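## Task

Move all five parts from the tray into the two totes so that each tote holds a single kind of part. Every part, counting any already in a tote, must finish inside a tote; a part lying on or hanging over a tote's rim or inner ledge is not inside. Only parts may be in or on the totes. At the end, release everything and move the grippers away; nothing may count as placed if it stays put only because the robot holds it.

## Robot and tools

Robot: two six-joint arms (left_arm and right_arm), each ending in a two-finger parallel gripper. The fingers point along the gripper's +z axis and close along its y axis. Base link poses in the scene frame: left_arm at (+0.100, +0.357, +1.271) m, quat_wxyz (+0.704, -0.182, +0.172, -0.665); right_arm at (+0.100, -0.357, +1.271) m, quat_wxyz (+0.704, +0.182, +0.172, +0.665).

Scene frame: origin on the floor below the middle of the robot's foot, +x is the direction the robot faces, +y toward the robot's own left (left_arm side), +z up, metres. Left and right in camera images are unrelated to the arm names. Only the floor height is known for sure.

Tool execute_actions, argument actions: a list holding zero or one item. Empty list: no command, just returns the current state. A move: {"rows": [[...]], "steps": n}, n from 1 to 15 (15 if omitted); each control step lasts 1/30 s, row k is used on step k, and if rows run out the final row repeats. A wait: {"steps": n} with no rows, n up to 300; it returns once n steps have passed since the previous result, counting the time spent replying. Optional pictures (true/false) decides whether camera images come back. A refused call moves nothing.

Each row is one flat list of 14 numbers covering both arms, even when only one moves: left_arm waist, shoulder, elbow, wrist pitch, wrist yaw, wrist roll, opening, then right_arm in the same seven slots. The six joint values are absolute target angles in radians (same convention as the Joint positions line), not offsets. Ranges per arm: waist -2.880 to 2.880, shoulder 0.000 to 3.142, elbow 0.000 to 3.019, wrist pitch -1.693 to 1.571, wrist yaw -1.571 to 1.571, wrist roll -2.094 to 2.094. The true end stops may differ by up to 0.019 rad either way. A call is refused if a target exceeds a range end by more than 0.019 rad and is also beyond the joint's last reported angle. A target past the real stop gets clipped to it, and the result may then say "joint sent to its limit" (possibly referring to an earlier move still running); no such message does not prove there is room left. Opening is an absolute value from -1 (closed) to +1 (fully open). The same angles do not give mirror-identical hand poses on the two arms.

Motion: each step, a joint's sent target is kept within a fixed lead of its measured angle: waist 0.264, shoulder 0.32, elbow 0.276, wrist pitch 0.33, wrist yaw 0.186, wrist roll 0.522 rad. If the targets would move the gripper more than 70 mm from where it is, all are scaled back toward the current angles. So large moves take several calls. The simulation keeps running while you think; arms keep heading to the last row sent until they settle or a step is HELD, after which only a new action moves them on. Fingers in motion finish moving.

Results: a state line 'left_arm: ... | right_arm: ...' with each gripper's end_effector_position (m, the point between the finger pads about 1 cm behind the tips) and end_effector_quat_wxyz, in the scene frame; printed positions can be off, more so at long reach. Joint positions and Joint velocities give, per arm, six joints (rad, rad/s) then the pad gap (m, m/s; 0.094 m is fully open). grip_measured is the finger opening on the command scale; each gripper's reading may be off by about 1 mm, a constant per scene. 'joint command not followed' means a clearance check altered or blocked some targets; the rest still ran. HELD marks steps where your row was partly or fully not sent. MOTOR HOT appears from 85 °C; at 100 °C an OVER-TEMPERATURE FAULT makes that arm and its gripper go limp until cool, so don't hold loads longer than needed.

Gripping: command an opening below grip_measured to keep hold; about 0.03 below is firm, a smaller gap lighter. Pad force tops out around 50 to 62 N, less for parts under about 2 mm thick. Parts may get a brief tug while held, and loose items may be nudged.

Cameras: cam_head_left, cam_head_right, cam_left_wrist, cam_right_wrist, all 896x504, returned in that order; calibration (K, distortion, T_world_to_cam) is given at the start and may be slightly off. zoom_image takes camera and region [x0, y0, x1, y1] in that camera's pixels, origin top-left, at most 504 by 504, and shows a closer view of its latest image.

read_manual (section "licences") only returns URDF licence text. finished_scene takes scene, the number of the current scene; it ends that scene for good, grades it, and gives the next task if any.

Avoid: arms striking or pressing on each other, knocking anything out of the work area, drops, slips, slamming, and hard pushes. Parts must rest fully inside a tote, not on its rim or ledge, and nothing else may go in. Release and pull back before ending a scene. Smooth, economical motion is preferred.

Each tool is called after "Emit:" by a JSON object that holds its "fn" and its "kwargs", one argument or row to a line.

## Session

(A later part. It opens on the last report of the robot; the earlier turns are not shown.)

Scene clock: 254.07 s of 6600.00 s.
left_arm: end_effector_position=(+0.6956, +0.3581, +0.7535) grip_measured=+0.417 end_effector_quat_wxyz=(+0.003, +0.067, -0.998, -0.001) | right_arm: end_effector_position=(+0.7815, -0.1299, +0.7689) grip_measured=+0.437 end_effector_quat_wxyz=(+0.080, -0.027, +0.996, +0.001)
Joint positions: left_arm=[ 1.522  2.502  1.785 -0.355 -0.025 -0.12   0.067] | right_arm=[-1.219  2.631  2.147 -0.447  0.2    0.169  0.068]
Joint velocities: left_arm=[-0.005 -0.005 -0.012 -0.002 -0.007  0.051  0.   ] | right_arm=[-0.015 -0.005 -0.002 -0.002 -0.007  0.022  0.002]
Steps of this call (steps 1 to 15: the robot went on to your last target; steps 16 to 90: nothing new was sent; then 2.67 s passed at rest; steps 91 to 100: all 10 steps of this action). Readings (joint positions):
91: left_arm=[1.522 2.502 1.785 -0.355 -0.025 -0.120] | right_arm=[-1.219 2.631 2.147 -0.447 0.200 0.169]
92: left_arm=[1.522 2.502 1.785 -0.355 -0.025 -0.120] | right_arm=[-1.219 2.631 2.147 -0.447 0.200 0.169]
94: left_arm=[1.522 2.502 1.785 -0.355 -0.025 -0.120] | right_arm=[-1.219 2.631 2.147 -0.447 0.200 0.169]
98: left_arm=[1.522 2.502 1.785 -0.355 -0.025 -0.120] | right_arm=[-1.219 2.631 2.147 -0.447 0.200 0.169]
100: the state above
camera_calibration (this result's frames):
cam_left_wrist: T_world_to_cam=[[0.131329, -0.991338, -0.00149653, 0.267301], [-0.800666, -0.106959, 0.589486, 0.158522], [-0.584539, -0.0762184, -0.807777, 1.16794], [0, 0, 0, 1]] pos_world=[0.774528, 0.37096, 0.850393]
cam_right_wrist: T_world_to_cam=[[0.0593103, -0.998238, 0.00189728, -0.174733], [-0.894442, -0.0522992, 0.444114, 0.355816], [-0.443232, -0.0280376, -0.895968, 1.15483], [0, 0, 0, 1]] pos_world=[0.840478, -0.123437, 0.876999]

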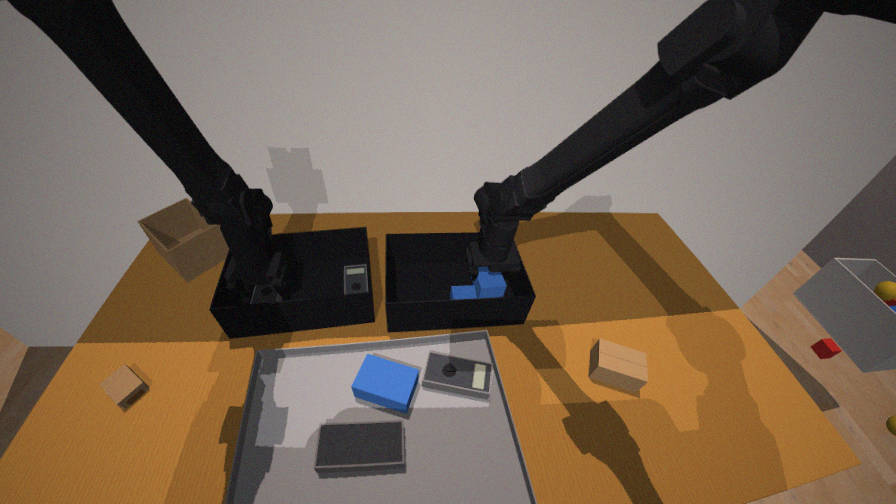

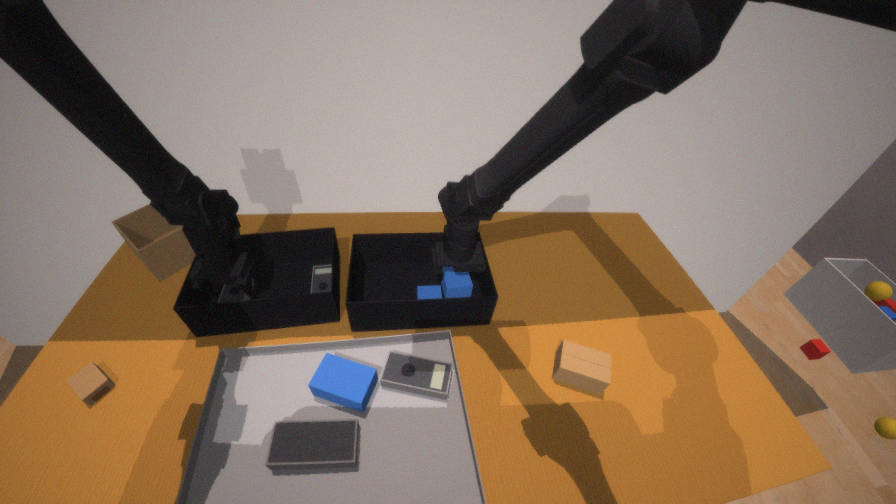

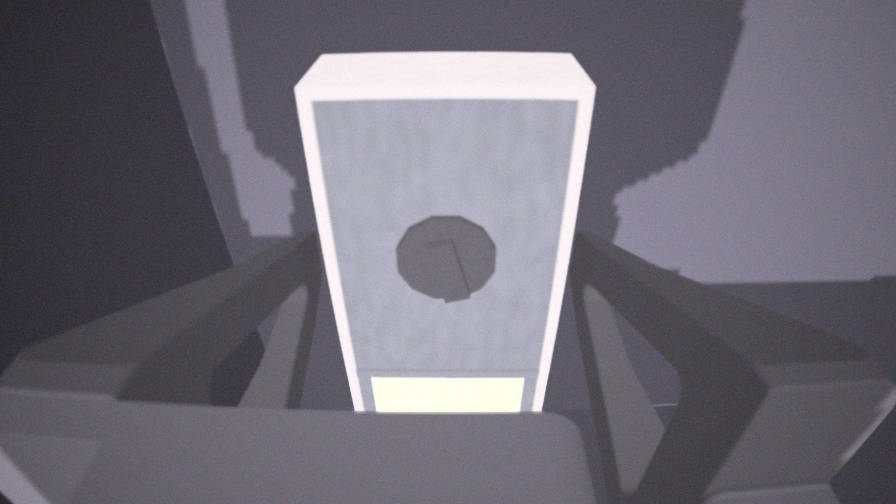

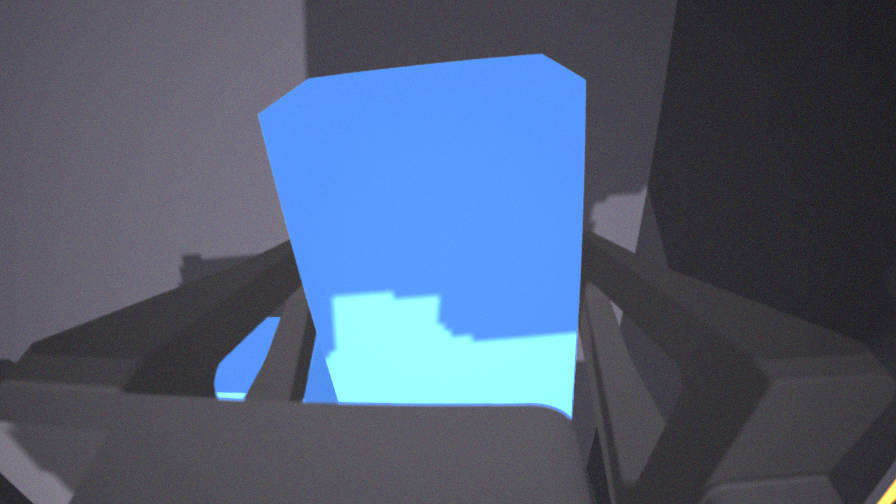

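Emit:
{"fn": "execute_actions", "kwargs": {
  "actions": [
    {"rows":[[1.522,2.485,1.78,-0.355,-0.024,-0.12,0.5,-1.22,2.62,2.14,-0.447,0.2,0.17,0.55],[1.522,2.465,1.77,-0.355,-0.024,-0.12,0.5,-1.22,2.6,2.12,-0.445,0.2,0.17,0.55],[1.522,2.445,1.752,-0.355,-0.024,-0.12,0.5,-1.215,2.58,2.1,-0.443,0.202,0.17,0.55],[1.522,2.42,1.73,-0.357,-0.024,-0.12,0.5,-1.21,2.555,2.073,-0.44,0.204,0.175,0.55],[1.522,2.395,1.706,-0.36,-0.024,-0.12,0.5,-1.205,2.53,2.045,-0.44,0.206,0.18,0.55],[1.522,2.37,1.682,-0.362,-0.024,-0.12,0.5,-1.2,2.505,2.017,-0.44,0.207,0.18,0.55],[1.522,2.345,1.66,-0.365,-0.024,-0.12,0.5,-1.2,2.48,1.99,-0.44,0.208,0.185,0.55],[1.522,2.32,1.638,-0.368,-0.024,-0.12,0.5,-1.195,2.455,1.964,-0.44,0.21,0.19,0.55],[1.522,2.295,1.617,-0.372,-0.024,-0.12,0.5,-1.195,2.43,1.94,-0.442,0.211,0.19,0.55],[1.522,2.27,1.597,-0.377,-0.024,-0.12,0.5,-1.195,2.405,1.915,-0.445,0.212,0.19,0.55],[1.52,2.245,1.577,-0.382,-0.024,-0.12,0.5,-1.195,2.38,1.89,-0.448,0.213,0.19,0.55],[1.515,2.22,1.557,-0.388,-0.026,-0.1,0.5,-1.195,2.35,1.865,-0.45,0.214,0.19,0.55],[1.505,2.195,1.537,-0.394,-0.03,-0.06,0.6,-1.2,2.32,1.835,-0.45,0.21,0.17,0.55],[1.49,2.175,1.517,-0.4,-0.04,0.0,0.7,-1.21,2.285,1.8,-0.45,0.2,0.14,0.6],[1.47,2.16,1.5,-0.4,-0.05,0.07,0.8,-1.23,2.25,1.76,-0.44,0.19,0.1,0.7]]}
  ],
  "pictures": false
}}

Emit:
{"fn": "execute_actions", "kwargs": {
  "actions": [
    {"rows":[[1.44,2.155,1.485,-0.395,-0.065,0.15,1,-1.26,2.22,1.71,-0.425,0.175,0.05,1],[1.405,2.155,1.47,-0.39,-0.08,0.23,1,-1.30,2.19,1.66,-0.41,0.155,0,1],[1.365,2.16,1.46,-0.38,-0.1,0.31,1,-1.34,2.16,1.61,-0.39,0.135,-0.05,1],[1.32,2.17,1.455,-0.37,-0.12,0.39,1,-1.38,2.135,1.56,-0.37,0.115,-0.1,1],[1.275,2.18,1.45,-0.36,-0.14,0.47,1,-1.42,2.115,1.51,-0.35,0.095,-0.15,1],[1.23,2.195,1.45,-0.35,-0.16,0.55,1,-1.45,2.1,1.46,-0.33,0.075,-0.2,1],[1.185,2.21,1.45,-0.345,-0.18,0.63,1,-1.48,2.09,1.41,-0.31,0.06,-0.25,1],[1.14,2.23,1.45,-0.34,-0.2,0.71,1,-1.5,2.08,1.36,-0.29,0.045,-0.3,1],[1.095,2.25,1.455,-0.335,-0.22,0.79,1,-1.52,2.07,1.32,-0.27,0.035,-0.35,1],[1.05,2.27,1.46,-0.33,-0.24,0.87,1,-1.535,2.06,1.28,-0.25,0.025,-0.4,1],[1.005,2.295,1.47,-0.325,-0.26,0.94,1,-1.55,2.06,1.24,-0.23,0.015,-0.44,1],[0.965,2.32,1.48,-0.32,-0.278,1.0,1,-1.55,2.06,1.21,-0.21,0.01,-0.47,1],[0.93,2.345,1.495,-0.315,-0.293,1.06,1,-1.55,2.06,1.19,-0.2,0.01,-0.5,1],[0.9,2.37,1.51,-0.31,-0.305,1.11,1,-1.55,2.06,1.18,-0.19,0.01,-0.5,1],[0.875,2.395,1.525,-0.305,-0.315,1.15,1,-1.55,2.06,1.18,-0.19,0.01,-0.5,1]]}
  ],
  "pictures": false
}}

Emit:
{"fn": "execute_actions", "kwargs": {
  "actions": [
    {"rows":[[0.858,2.415,1.54,-0.3,-0.323,1.18,1,-1.55,2.06,1.18,-0.19,0.01,-0.5,1],[0.846,2.435,1.555,-0.295,-0.328,1.2,1,-1.55,2.06,1.18,-0.19,0.01,-0.5,1],[0.84,2.45,1.568,-0.29,-0.331,1.2,1,-1.55,2.06,1.18,-0.19,0.01,-0.5,1],[0.836,2.463,1.582,-0.287,-0.333,1.2,1,-1.55,2.06,1.18,-0.19,0.01,-0.5,1]]}
  ]
}}

Scene clock: 287.17 s of 6600.00 s.
left_arm: end_effector_position=(+0.6740, +0.3602, +0.8414) grip_measured=+0.743 end_effector_quat_wxyz=(+0.023, +0.044, -0.999, -0.007) | right_arm: end_effector_position=(+0.7489, -0.1443, +0.8514) grip_measured=+0.650 end_effector_quat_wxyz=(+0.049, -0.040, +0.998, -0.004)
Joint positions: left_arm=[ 1.52   2.268  1.536 -0.38  -0.038 -0.077  0.082] | right_arm=[-1.209  2.375  1.824 -0.447  0.201  0.164  0.078]
Joint velocities: left_arm=[-0.083 -0.845 -0.491 -0.095 -0.242  0.755  0.109] | right_arm=[-0.034 -1.001 -0.818 -0.007 -0.183 -0.271  0.095]
Steps of this call (steps 1 to 15: the robot went on to your last target; steps 16 to 90: nothing new was sent; then 29.60 s passed at rest; steps 91 to 105: all 15 steps of this action). Readings (joint positions):
91: left_arm=[1.522 2.502 1.785 -0.355 -0.025 -0.120] | right_arm=[-1.219 2.631 2.146 -0.447 0.200 0.169]
92: left_arm=[1.522 2.502 1.783 -0.355 -0.025 -0.120] | right_arm=[-1.219 2.630 2.143 -0.447 0.200 0.169]
94: left_arm=[1.522 2.494 1.768 -0.355 -0.025 -0.120] | right_arm=[-1.219 2.616 2.115 -0.447 0.200 0.169]
98: left_arm=[1.522 2.434 1.672 -0.356 -0.025 -0.120] | right_arm=[-1.214 2.551 2.005 -0.447 0.204 0.171]
105: the state above

Scene clock: 287.67 s of 6600.00 s.
left_arm: end_effector_position=(+0.6608, +0.1731, +0.8845) grip_measured=+1.000 end_effector_quat_wxyz=(+0.002, +0.351, +0.936, +0.035) | right_arm: end_effector_position=(+0.6831, -0.3341, +0.9246) grip_measured=+1.000 end_effector_quat_wxyz=(+0.038, -0.115, +0.993, +0.004)
Joint positions: left_arm=[ 1.199  2.21   1.484 -0.358 -0.247  0.45   0.094] | right_arm=[-1.479  2.049  1.33  -0.273  0.03  -0.211  0.094]
Joint velocities: left_arm=[-0.845  0.337 -0.012  0.081 -0.403  0.813  0.   ] | right_arm=[-0.718 -0.063 -1.092  0.589 -0.242 -1.106  0.   ]
Steps of this call (steps 1 to 15: all 15 steps of this action). Readings (joint positions):
1: left_arm=[1.515 2.240 1.519 -0.382 -0.051 -0.043] | right_arm=[-1.211 2.340 1.791 -0.446 0.191 0.149]
2: left_arm=[1.508 2.215 1.504 -0.383 -0.064 -0.003] | right_arm=[-1.215 2.302 1.754 -0.442 0.176 0.129]
4: left_arm=[1.482 2.180 1.490 -0.383 -0.092 0.076] | right_arm=[-1.232 2.231 1.686 -0.431 0.147 0.087]
8: left_arm=[1.394 2.168 1.488 -0.374 -0.143 0.215] | right_arm=[-1.304 2.127 1.573 -0.388 0.094 0.000]
15: the state above

Scene clock: 288.17 s of 6600.00 s.
left_arm: end_effector_position=(+0.4919, -0.0459, +0.8314) grip_measured=+1.000 end_effector_quat_wxyz=(-0.007, +0.753, +0.658, -0.007) | right_arm: end_effector_position=(+0.5920, -0.3815, +0.8978) grip_measured=+1.000 end_effector_quat_wxyz=(-0.019, -0.212, +0.977, +0.001)
Joint positions: left_arm=[ 0.819  2.465  1.562 -0.301 -0.327  1.072  0.094] | right_arm=[-1.56   2.071  1.173 -0.206  0.013 -0.476  0.094]
Joint velocities: left_arm=[-0.415  0.239  0.002  0.007  0.007  0.681  0.   ] | right_arm=[-0.015 -0.015  0.017  0.007 -0.037 -0.066  0.   ]
Steps of this call (steps 1 to 15: all 15 steps of this action). Readings (joint positions):
1: left_arm=[1.170 2.222 1.486 -0.355 -0.259 0.481] | right_arm=[-1.502 2.048 1.290 -0.253 0.024 -0.252]
2: left_arm=[1.142 2.236 1.488 -0.352 -0.270 0.512] | right_arm=[-1.524 2.048 1.251 -0.235 0.019 -0.296]
4: left_arm=[1.088 2.270 1.496 -0.346 -0.288 0.575] | right_arm=[-1.558 2.052 1.188 -0.224 0.018 -0.364]
8: left_arm=[0.981 2.344 1.520 -0.331 -0.313 0.735] | right_arm=[-1.574 2.071 1.158 -0.222 0.015 -0.436]
15: the state above
camera_calibration (this result's frames):
cam_left_wrist: T_world_to_cam=[[-0.990271, 0.1377, 0.0200383, 0.479325], [0.123365, 0.80216, 0.584227, -0.502175], [0.0643742, 0.581015, -0.811343, 0.794906], [0, 0, 0, 1]] pos_world=[0.485441, -0.125031, 0.928721]
cam_right_wrist: T_world_to_cam=[[0.419323, -0.907746, -0.0128776, -0.580277], [-0.7149, -0.338916, 0.6116, -0.250144], [-0.559541, -0.247252, -0.791063, 1.07031], [0, 0, 0, 1]] pos_world=[0.663378, -0.346887, 0.992198]

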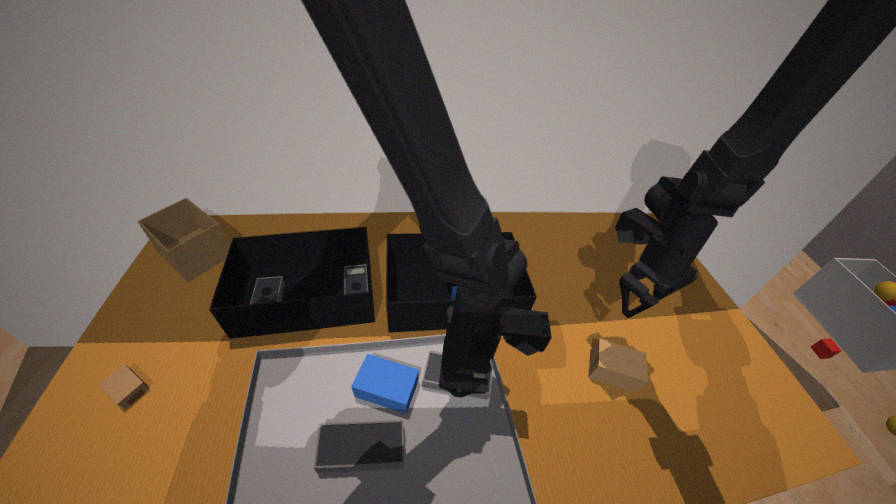

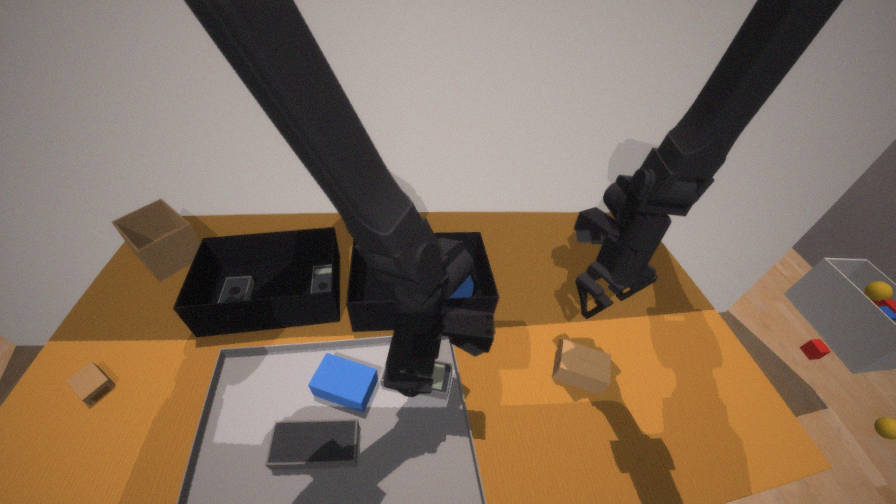

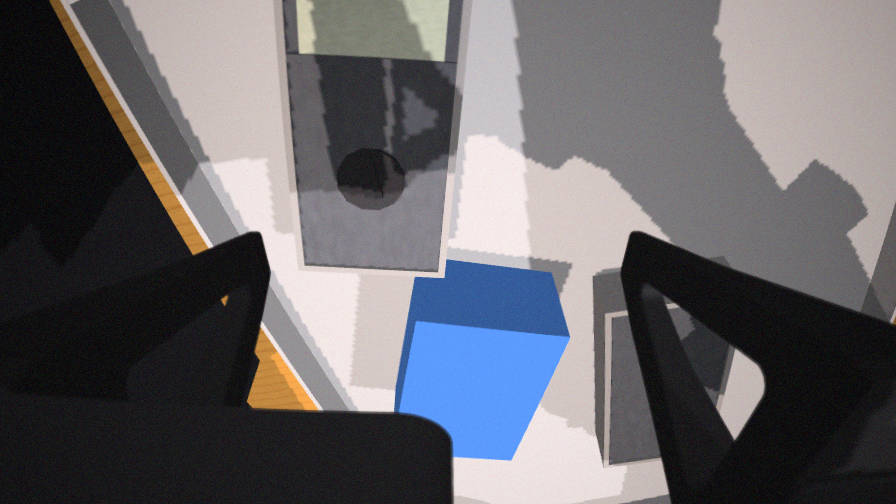

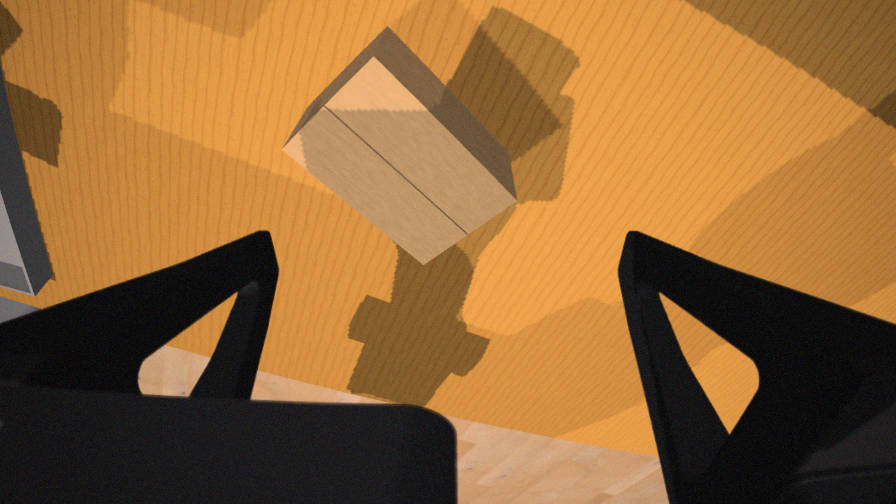

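Emit:
{"fn": "execute_actions", "kwargs": {
  "actions": [
    {"rows":[[0.84,2.48,1.60,-0.305,-0.332,1.2,1,-1.55,2.07,1.18,-0.2,0.01,-0.5,1],[0.845,2.495,1.62,-0.312,-0.332,1.2,1,-1.55,2.07,1.18,-0.2,0.01,-0.5,1],[0.848,2.51,1.64,-0.318,-0.332,1.2,1,-1.55,2.07,1.18,-0.2,0.01,-0.5,1],[0.85,2.525,1.66,-0.324,-0.332,1.2,1,-1.55,2.07,1.18,-0.2,0.01,-0.5,1],[0.85,2.54,1.68,-0.33,-0.332,1.2,1,-1.55,2.07,1.18,-0.2,0.01,-0.5,1],[0.85,2.55,1.697,-0.335,-0.332,1.2,1,-1.55,2.07,1.18,-0.2,0.01,-0.5,1],[0.85,2.555,1.712,-0.335,-0.332,1.2,1,-1.55,2.07,1.18,-0.2,0.01,-0.5,1]]}
  ]
}}

Scene clock: 297.27 s of 6600.00 s.
left_arm: end_effector_position=(+0.5232, -0.0621, +0.8091) grip_measured=+1.000 end_effector_quat_wxyz=(+0.009, +0.780, +0.626, +0.002) | right_arm: end_effector_position=(+0.5924, -0.3815, +0.8978) grip_measured=+1.000 end_effector_quat_wxyz=(-0.019, -0.217, +0.976, +0.001)
Joint positions: left_arm=[ 0.835  2.537  1.698 -0.323 -0.33   1.185  0.094] | right_arm=[-1.56   2.071  1.173 -0.205  0.013 -0.486  0.094]
Joint velocities: left_arm=[-0.005  0.005 -0.027 -0.007 -0.037  0.007  0.   ] | right_arm=[ 0.015 -0.005 -0.017 -0.002 -0.051  0.095  0.   ]
Steps of this call (steps 1 to 30: the robot went on to your last target; steps 31 to 90: nothing new was sent; then 5.60 s passed at rest; steps 91 to 105: all 15 steps of this action). Readings (joint positions):
91: left_arm=[0.830 2.478 1.567 -0.299 -0.330 1.184] | right_arm=[-1.560 2.071 1.173 -0.205 0.013 -0.486]
92: left_arm=[0.830 2.478 1.571 -0.300 -0.330 1.184] | right_arm=[-1.560 2.071 1.173 -0.205 0.013 -0.486]
94: left_arm=[0.830 2.487 1.594 -0.307 -0.330 1.185] | right_arm=[-1.560 2.071 1.173 -0.205 0.013 -0.486]
98: left_arm=[0.832 2.526 1.679 -0.319 -0.330 1.185] | right_arm=[-1.560 2.071 1.173 -0.205 0.013 -0.486]
105: the state above
camera_calibration (this result's frames):
cam_left_wrist: T_world_to_cam=[[-0.975245, 0.220516, -0.0164325, 0.539703], [0.17057, 0.797483, 0.578728, -0.50059], [0.140723, 0.561599, -0.815355, 0.74632], [0, 0, 0, 1]] pos_world=[0.506704, -0.138933, 0.90709]
cam_right_wrist: T_world_to_cam=[[0.428652, -0.90338, -0.0127194, -0.584477], [-0.712038, -0.346459, 0.610711, -0.253632], [-0.556111, -0.252726, -0.791751, 1.06705], [0, 0, 0, 1]] pos_world=[0.66334, -0.346207, 0.992301]

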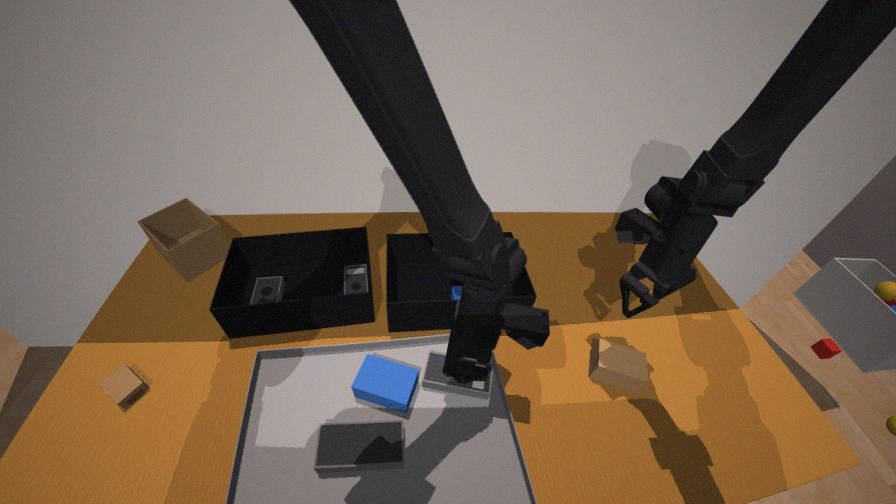

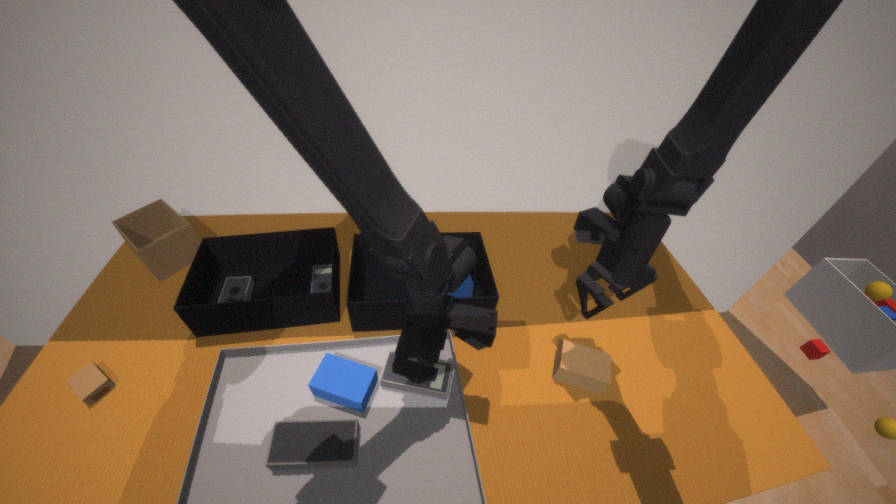

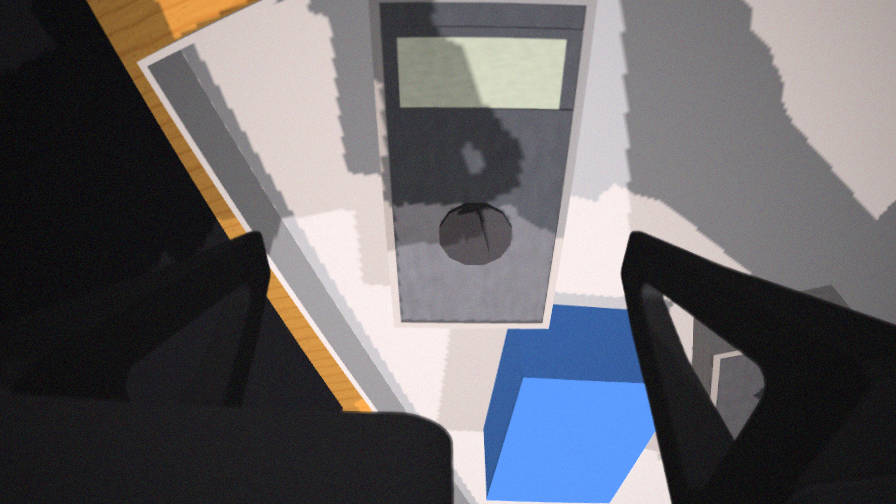

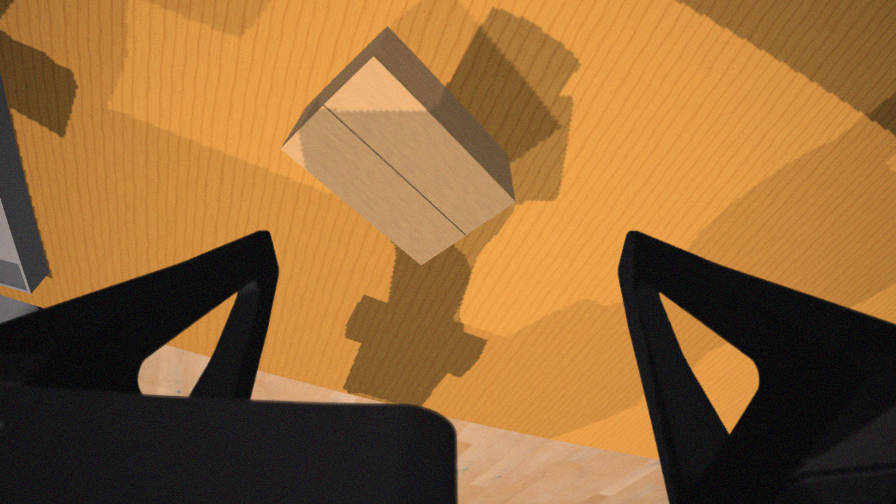

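Emit:
{"fn": "execute_actions", "kwargs": {
  "actions": [
    {"rows":[[0.852,2.56,1.70,-0.33,-0.328,1.205,1,-1.55,2.07,1.18,-0.2,0.01,-0.5,1],[0.854,2.575,1.705,-0.332,-0.328,1.205,1,-1.55,2.07,1.18,-0.2,0.01,-0.5,1],[0.856,2.587,1.715,-0.334,-0.327,1.21,1,-1.55,2.07,1.18,-0.2,0.01,-0.5,1],[0.858,2.598,1.726,-0.336,-0.326,1.21,1,-1.55,2.07,1.18,-0.2,0.01,-0.5,1],[0.86,2.609,1.738,-0.338,-0.325,1.21,1,-1.55,2.07,1.18,-0.2,0.01,-0.5,1],[0.862,2.62,1.75,-0.338,-0.324,1.215,1,-1.55,2.07,1.18,-0.2,0.01,-0.5,1],[0.864,2.631,1.762,-0.338,-0.323,1.215,1,-1.55,2.07,1.18,-0.2,0.01,-0.5,1],[0.866,2.642,1.774,-0.338,-0.322,1.215,1,-1.55,2.07,1.18,-0.2,0.01,-0.5,1],[0.867,2.652,1.786,-0.338,-0.322,1.215,1,-1.55,2.07,1.18,-0.2,0.01,-0.5,1],[0.867,2.66,1.798,-0.338,-0.322,1.215,1,-1.55,2.07,1.18,-0.2,0.01,-0.5,1],[0.867,2.666,1.81,-0.338,-0.322,1.215,1,-1.55,2.07,1.18,-0.2,0.01,-0.5,1],[0.867,2.668,1.82,-0.338,-0.322,1.215,1,-1.55,2.07,1.18,-0.2,0.01,-0.5,1],[0.867,2.668,1.826,-0.338,-0.322,1.215,1,-1.55,2.07,1.18,-0.2,0.01,-0.5,1]]}
  ],
  "pictures": false
}}

Emit:
{"fn": "execute_actions", "kwargs": {
  "actions": [
    {"steps":6}
  ]
}}

Scene clock: 310.97 s of 6600.00 s.
left_arm: end_effector_position=(+0.4994, -0.0519, +0.7531) grip_measured=+1.000 end_effector_quat_wxyz=(-0.012, +0.783, +0.622, -0.003) | right_arm: end_effector_position=(+0.5924, -0.3815, +0.8978) grip_measured=+1.000 end_effector_quat_wxyz=(-0.019, -0.217, +0.976, +0.001)
Joint positions: left_arm=[ 0.855  2.668  1.793 -0.327 -0.325  1.198  0.094] | right_arm=[-1.56   2.071  1.173 -0.205  0.013 -0.486  0.094]
Joint velocities: left_arm=[ 0.024  0.112  0.051 -0.007 -0.022  0.007  0.   ] | right_arm=[ 0.005 -0.015 -0.007 -0.012  0.037 -0.051  0.   ]
Steps of this call (steps 1 to 15: the robot went on to your last target; steps 16 to 90: nothing new was sent; then 10.20 s passed at rest; steps 91 to 105: all 15 steps of this action). Readings (joint positions):
91: left_arm=[0.835 2.537 1.698 -0.323 -0.330 1.185] | right_arm=[-1.560 2.071 1.173 -0.205 0.013 -0.486]
92: left_arm=[0.835 2.538 1.698 -0.323 -0.330 1.186] | right_arm=[-1.560 2.071 1.173 -0.205 0.013 -0.486]
94: left_arm=[0.836 2.545 1.701 -0.323 -0.330 1.189] | right_arm=[-1.560 2.071 1.173 -0.205 0.013 -0.486]
98: left_arm=[0.841 2.589 1.736 -0.325 -0.326 1.194] | right_arm=[-1.560 2.071 1.173 -0.205 0.013 -0.486]
105: the state above

Scene clock: 311.17 s of 6600.00 s.
left_arm: end_effector_position=(+0.5024, -0.0531, +0.7526) grip_measured=+1.000 end_effector_quat_wxyz=(-0.010, +0.783, +0.623, -0.002) | right_arm: end_effector_position=(+0.5924, -0.3815, +0.8978) grip_measured=+1.000 end_effector_quat_wxyz=(-0.019, -0.217, +0.976, +0.001)
Joint positions: left_arm=[ 0.856  2.67   1.801 -0.327 -0.325  1.199  0.094] | right_arm=[-1.56   2.071  1.173 -0.205  0.013 -0.486  0.094]
Joint velocities: left_arm=[-0.005 -0.005  0.081 -0.017 -0.081  0.007  0.   ] | right_arm=[-0.015 -0.005 -0.007  0.007  0.007 -0.007  0.   ]
Steps of this call (steps 1 to 6: the robot went on to your last target). Readings (joint positions):
1: left_arm=[0.856 2.670 1.793 -0.327 -0.325 1.199] | right_arm=[-1.560 2.071 1.173 -0.205 0.013 -0.486]
2: left_arm=[0.856 2.670 1.793 -0.327 -0.325 1.199] | right_arm=[-1.560 2.071 1.173 -0.205 0.013 -0.486]
4: left_arm=[0.856 2.670 1.796 -0.327 -0.325 1.199] | right_arm=[-1.560 2.071 1.173 -0.205 0.013 -0.486]
6: the state above
camera_calibration (this result's frames):
cam_left_wrist: T_world_to_cam=[[-0.973468, 0.228022, 0.0191218, 0.489323], [0.194723, 0.781617, 0.592586, -0.49495], [0.120177, 0.580587, -0.80528, 0.701851], [0, 0, 0, 1]] pos_world=[0.488373, -0.132201, 0.849131]
cam_right_wrist: T_world_to_cam=[[0.428652, -0.90338, -0.0127194, -0.584477], [-0.712038, -0.346459, 0.610711, -0.253632], [-0.556111, -0.252726, -0.791751, 1.06705], [0, 0, 0, 1]] pos_world=[0.66334, -0.346207, 0.992301]

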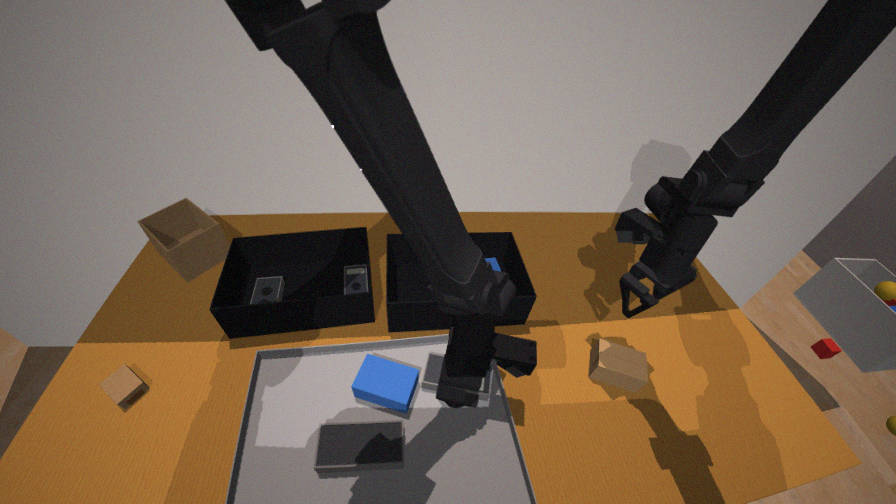

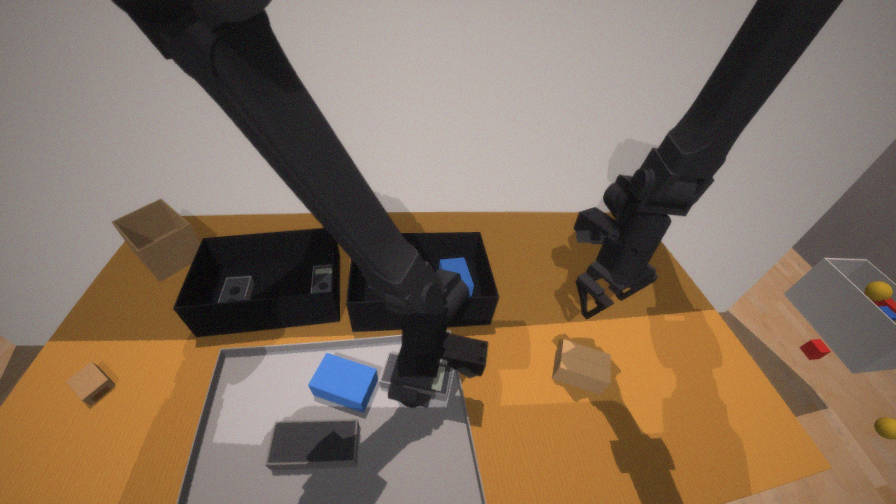

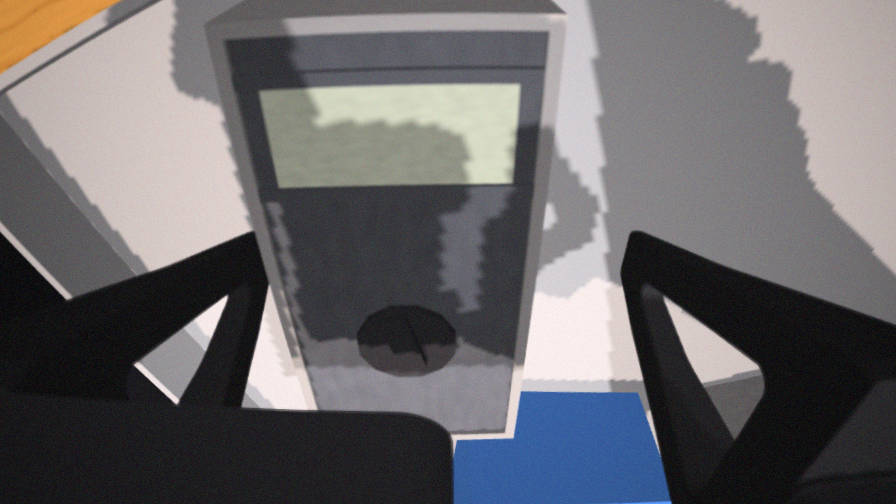

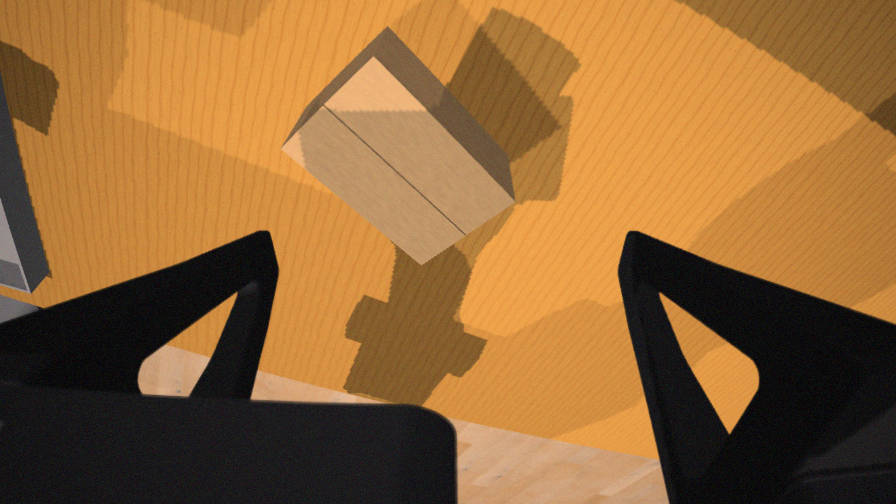

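Emit:
{"fn": "execute_actions", "kwargs": {
  "actions": [
    {"rows":[[0.86,2.665,1.835,-0.33,-0.322,1.21,1,-1.55,2.07,1.18,-0.2,0.01,-0.5,1],[0.86,2.665,1.843,-0.33,-0.322,1.21,1,-1.55,2.07,1.18,-0.2,0.01,-0.5,1],[0.86,2.665,1.843,-0.33,-0.322,1.21,0.9,-1.55,2.07,1.18,-0.2,0.01,-0.5,1],[0.86,2.665,1.843,-0.33,-0.322,1.21,0.8,-1.55,2.07,1.18,-0.2,0.01,-0.5,1],[0.86,2.665,1.843,-0.33,-0.322,1.21,0.7,-1.55,2.07,1.18,-0.2,0.01,-0.5,1],[0.86,2.665,1.843,-0.33,-0.322,1.21,0.6,-1.55,2.07,1.18,-0.2,0.01,-0.5,1],[0.86,2.665,1.843,-0.33,-0.322,1.21,0.5,-1.55,2.07,1.18,-0.2,0.01,-0.5,1],[0.86,2.665,1.843,-0.33,-0.322,1.21,0.42,-1.55,2.07,1.18,-0.2,0.01,-0.5,1],[0.86,2.665,1.843,-0.33,-0.322,1.21,0.35,-1.55,2.07,1.18,-0.2,0.01,-0.5,1],[0.86,2.665,1.843,-0.33,-0.322,1.21,0.29,-1.55,2.07,1.18,-0.2,0.01,-0.5,1],[0.86,2.665,1.843,-0.33,-0.322,1.21,0.24,-1.55,2.07,1.18,-0.2,0.01,-0.5,1],[0.86,2.665,1.843,-0.33,-0.322,1.21,0.17,-1.55,2.07,1.18,-0.2,0.01,-0.5,1]]}
  ],
  "pictures": false
}}

Scene clock: 320.07 s of 6600.00 s.
left_arm: end_effector_position=(+0.5136, -0.0598, +0.7550) grip_measured=+0.329 end_effector_quat_wxyz=(-0.000, +0.781, +0.625, +0.001) | right_arm: end_effector_position=(+0.5924, -0.3815, +0.8978) grip_measured=+1.000 end_effector_quat_wxyz=(-0.019, -0.217, +0.976, +0.001)
Joint positions: left_arm=[ 0.856  2.67   1.822 -0.327 -0.325  1.2    0.062] | right_arm=[-1.56   2.071  1.173 -0.205  0.013 -0.486  0.094]
Joint velocities: left_arm=[-0.005 -0.024  0.017 -0.002  0.051  0.051 -0.001] | right_arm=[-0.015 -0.015  0.007 -0.002  0.022  0.007  0.   ]
Steps of this call (steps 1 to 30: the robot went on to your last target; steps 31 to 90: nothing new was sent; then 5.40 s passed at rest; steps 91 to 105: all 15 steps of this action). Readings (joint positions):
91: left_arm=[0.856 2.670 1.806 -0.327 -0.325 1.199] | right_arm=[-1.560 2.071 1.173 -0.205 0.013 -0.486]
92: left_arm=[0.856 2.670 1.808 -0.327 -0.325 1.199] | right_arm=[-1.560 2.071 1.173 -0.205 0.013 -0.486]
94: left_arm=[0.856 2.670 1.812 -0.327 -0.325 1.199] | right_arm=[-1.560 2.071 1.173 -0.205 0.013 -0.486]
98: left_arm=[0.856 2.670 1.822 -0.327 -0.325 1.199] | right_arm=[-1.560 2.071 1.173 -0.205 0.013 -0.486]
105: the state above

Emit:
{"fn": "execute_actions", "kwargs": {
  "actions": [
    {"rows":[[0.865,2.67,1.843,-0.33,-0.322,1.21,0.55,-1.55,2.07,1.18,-0.2,0.01,-0.5,1],[0.865,2.68,1.843,-0.33,-0.322,1.21,0.55,-1.55,2.07,1.18,-0.2,0.01,-0.5,1],[0.87,2.69,1.85,-0.33,-0.322,1.21,0.55,-1.55,2.07,1.18,-0.2,0.01,-0.5,1],[0.87,2.698,1.858,-0.33,-0.322,1.21,0.55,-1.55,2.07,1.18,-0.2,0.01,-0.5,1],[0.87,2.702,1.864,-0.33,-0.322,1.21,0.55,-1.55,2.07,1.18,-0.2,0.01,-0.5,1]]}
  ],
  "pictures": false
}}

Emit:
{"fn": "execute_actions", "kwargs": {
  "actions": [
    {"rows":[[0.87,2.695,1.864,-0.33,-0.322,1.21,0.45,-1.55,2.07,1.18,-0.2,0.01,-0.5,1],[0.87,2.695,1.864,-0.33,-0.322,1.21,0.38,-1.55,2.07,1.18,-0.2,0.01,-0.5,1],[0.87,2.695,1.864,-0.33,-0.322,1.21,0.33,-1.55,2.07,1.18,-0.2,0.01,-0.5,1],[0.87,2.695,1.864,-0.33,-0.322,1.21,0.27,-1.55,2.07,1.18,-0.2,0.01,-0.5,1]],"steps":8}
  ]
}}

Scene clock: 329.83 s of 6600.00 s.
left_arm: end_effector_position=(+0.5148, -0.0624, +0.7505) grip_measured=+0.547 end_effector_quat_wxyz=(+0.002, +0.780, +0.626, +0.002) | right_arm: end_effector_position=(+0.5924, -0.3815, +0.8978) grip_measured=+1.000 end_effector_quat_wxyz=(-0.019, -0.217, +0.976, +0.001)
Joint positions: left_arm=[ 0.856  2.684  1.841 -0.327 -0.325  1.2    0.073] | right_arm=[-1.56   2.071  1.173 -0.205  0.013 -0.486  0.094]
Joint velocities: left_arm=[-0.005 -0.005 -0.002 -0.012 -0.022  0.022 -0.   ] | right_arm=[-0.015 -0.005  0.002 -0.012 -0.051 -0.051  0.   ]
Steps of this call (steps 1 to 15: the robot went on to your last target; steps 16 to 90: nothing new was sent; then 6.27 s passed at rest; steps 91 to 105: all 15 steps of this action). Readings (joint positions):
91: left_arm=[0.856 2.670 1.822 -0.327 -0.325 1.200] | right_arm=[-1.560 2.071 1.173 -0.205 0.013 -0.486]
92: left_arm=[0.856 2.670 1.823 -0.327 -0.325 1.200] | right_arm=[-1.560 2.071 1.173 -0.205 0.013 -0.486]
94: left_arm=[0.856 2.671 1.824 -0.327 -0.325 1.200] | right_arm=[-1.560 2.071 1.173 -0.205 0.013 -0.486]
98: left_arm=[0.856 2.681 1.840 -0.327 -0.325 1.200] | right_arm=[-1.560 2.071 1.173 -0.205 0.013 -0.486]
105: the state above

Scene clock: 330.10 s of 6600.00 s.
left_arm: end_effector_position=(+0.5147, -0.0624, +0.7505) grip_measured=+0.328 end_effector_quat_wxyz=(+0.002, +0.780, +0.626, +0.001) | right_arm: end_effector_position=(+0.5924, -0.3815, +0.8978) grip_measured=+1.000 end_effector_quat_wxyz=(-0.019, -0.217, +0.976, +0.001)
Joint positions: left_arm=[ 0.856  2.684  1.841 -0.327 -0.324  1.2    0.062] | right_arm=[-1.56   2.071  1.173 -0.205  0.013 -0.486  0.094]
Joint velocities: left_arm=[-0.005 -0.015 -0.007  0.002 -0.007 -0.007  0.   ] | right_arm=[-0.015  0.005 -0.017 -0.007  0.051 -0.007  0.   ]
Steps of this call (steps 1 to 8: all 8 steps of this action). Readings (joint positions):
1: left_arm=[0.856 2.684 1.841 -0.327 -0.325 1.200] | right_arm=[-1.560 2.071 1.173 -0.205 0.013 -0.486]
2: left_arm=[0.856 2.684 1.841 -0.327 -0.325 1.200] | right_arm=[-1.560 2.071 1.173 -0.205 0.013 -0.486]
4: left_arm=[0.856 2.684 1.841 -0.327 -0.324 1.200] | right_arm=[-1.560 2.071 1.173 -0.205 0.013 -0.486]
8: the state above
camera_calibration (this result's frames):
cam_left_wrist: T_world_to_cam=[[-0.975437, 0.220241, -0.00411423, 0.521427], [0.176356, 0.791991, 0.584507, -0.472595], [0.131991, 0.569424, -0.811378, 0.701881], [0, 0, 0, 1]] pos_world=[0.499323, -0.140216, 0.847871]
cam_right_wrist: T_world_to_cam=[[0.428652, -0.90338, -0.0127194, -0.584477], [-0.712038, -0.346459, 0.610711, -0.253632], [-0.556111, -0.252726, -0.791751, 1.06705], [0, 0, 0, 1]] pos_world=[0.66334, -0.346207, 0.992301]

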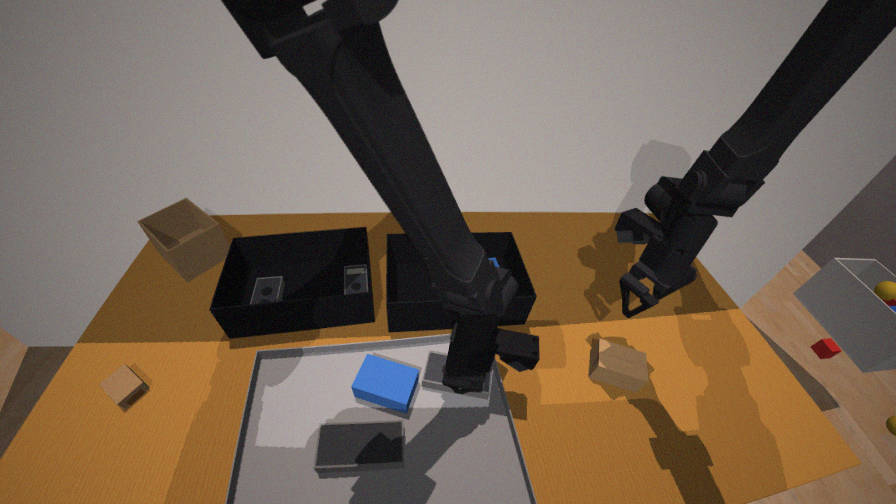

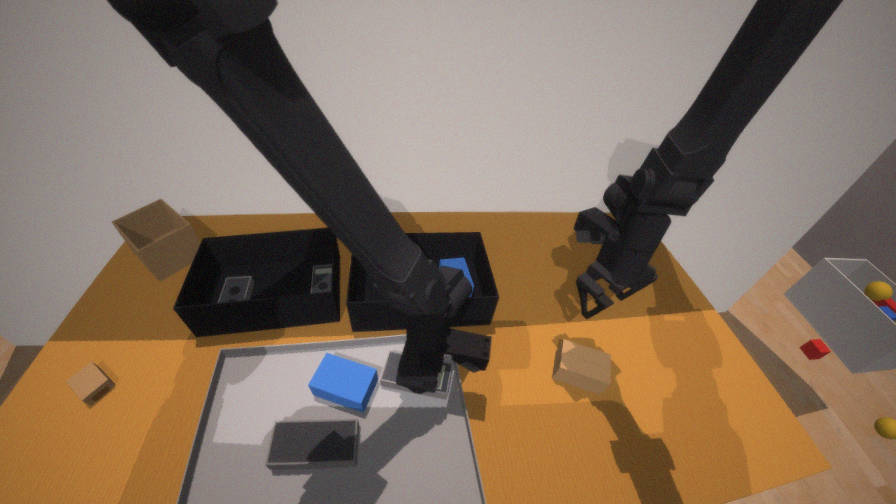

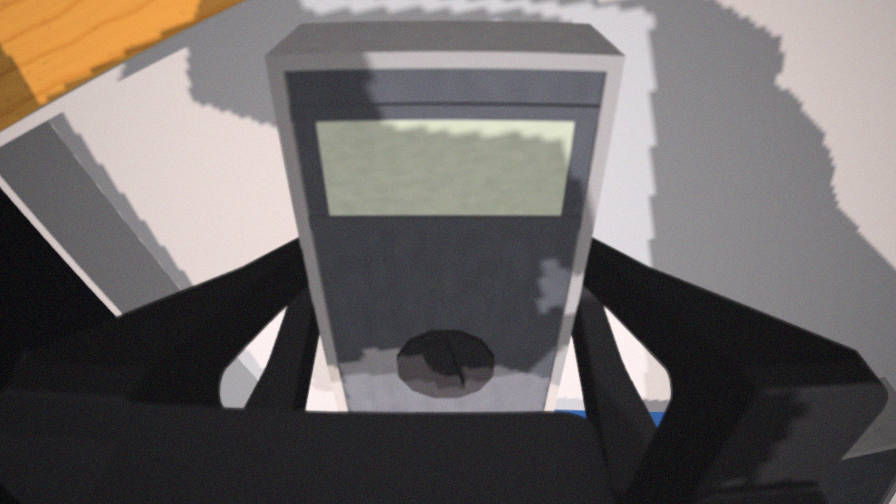

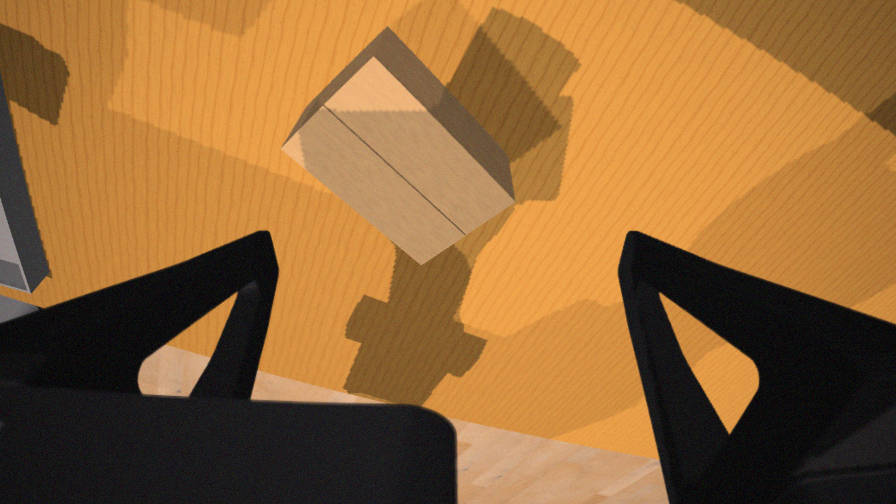

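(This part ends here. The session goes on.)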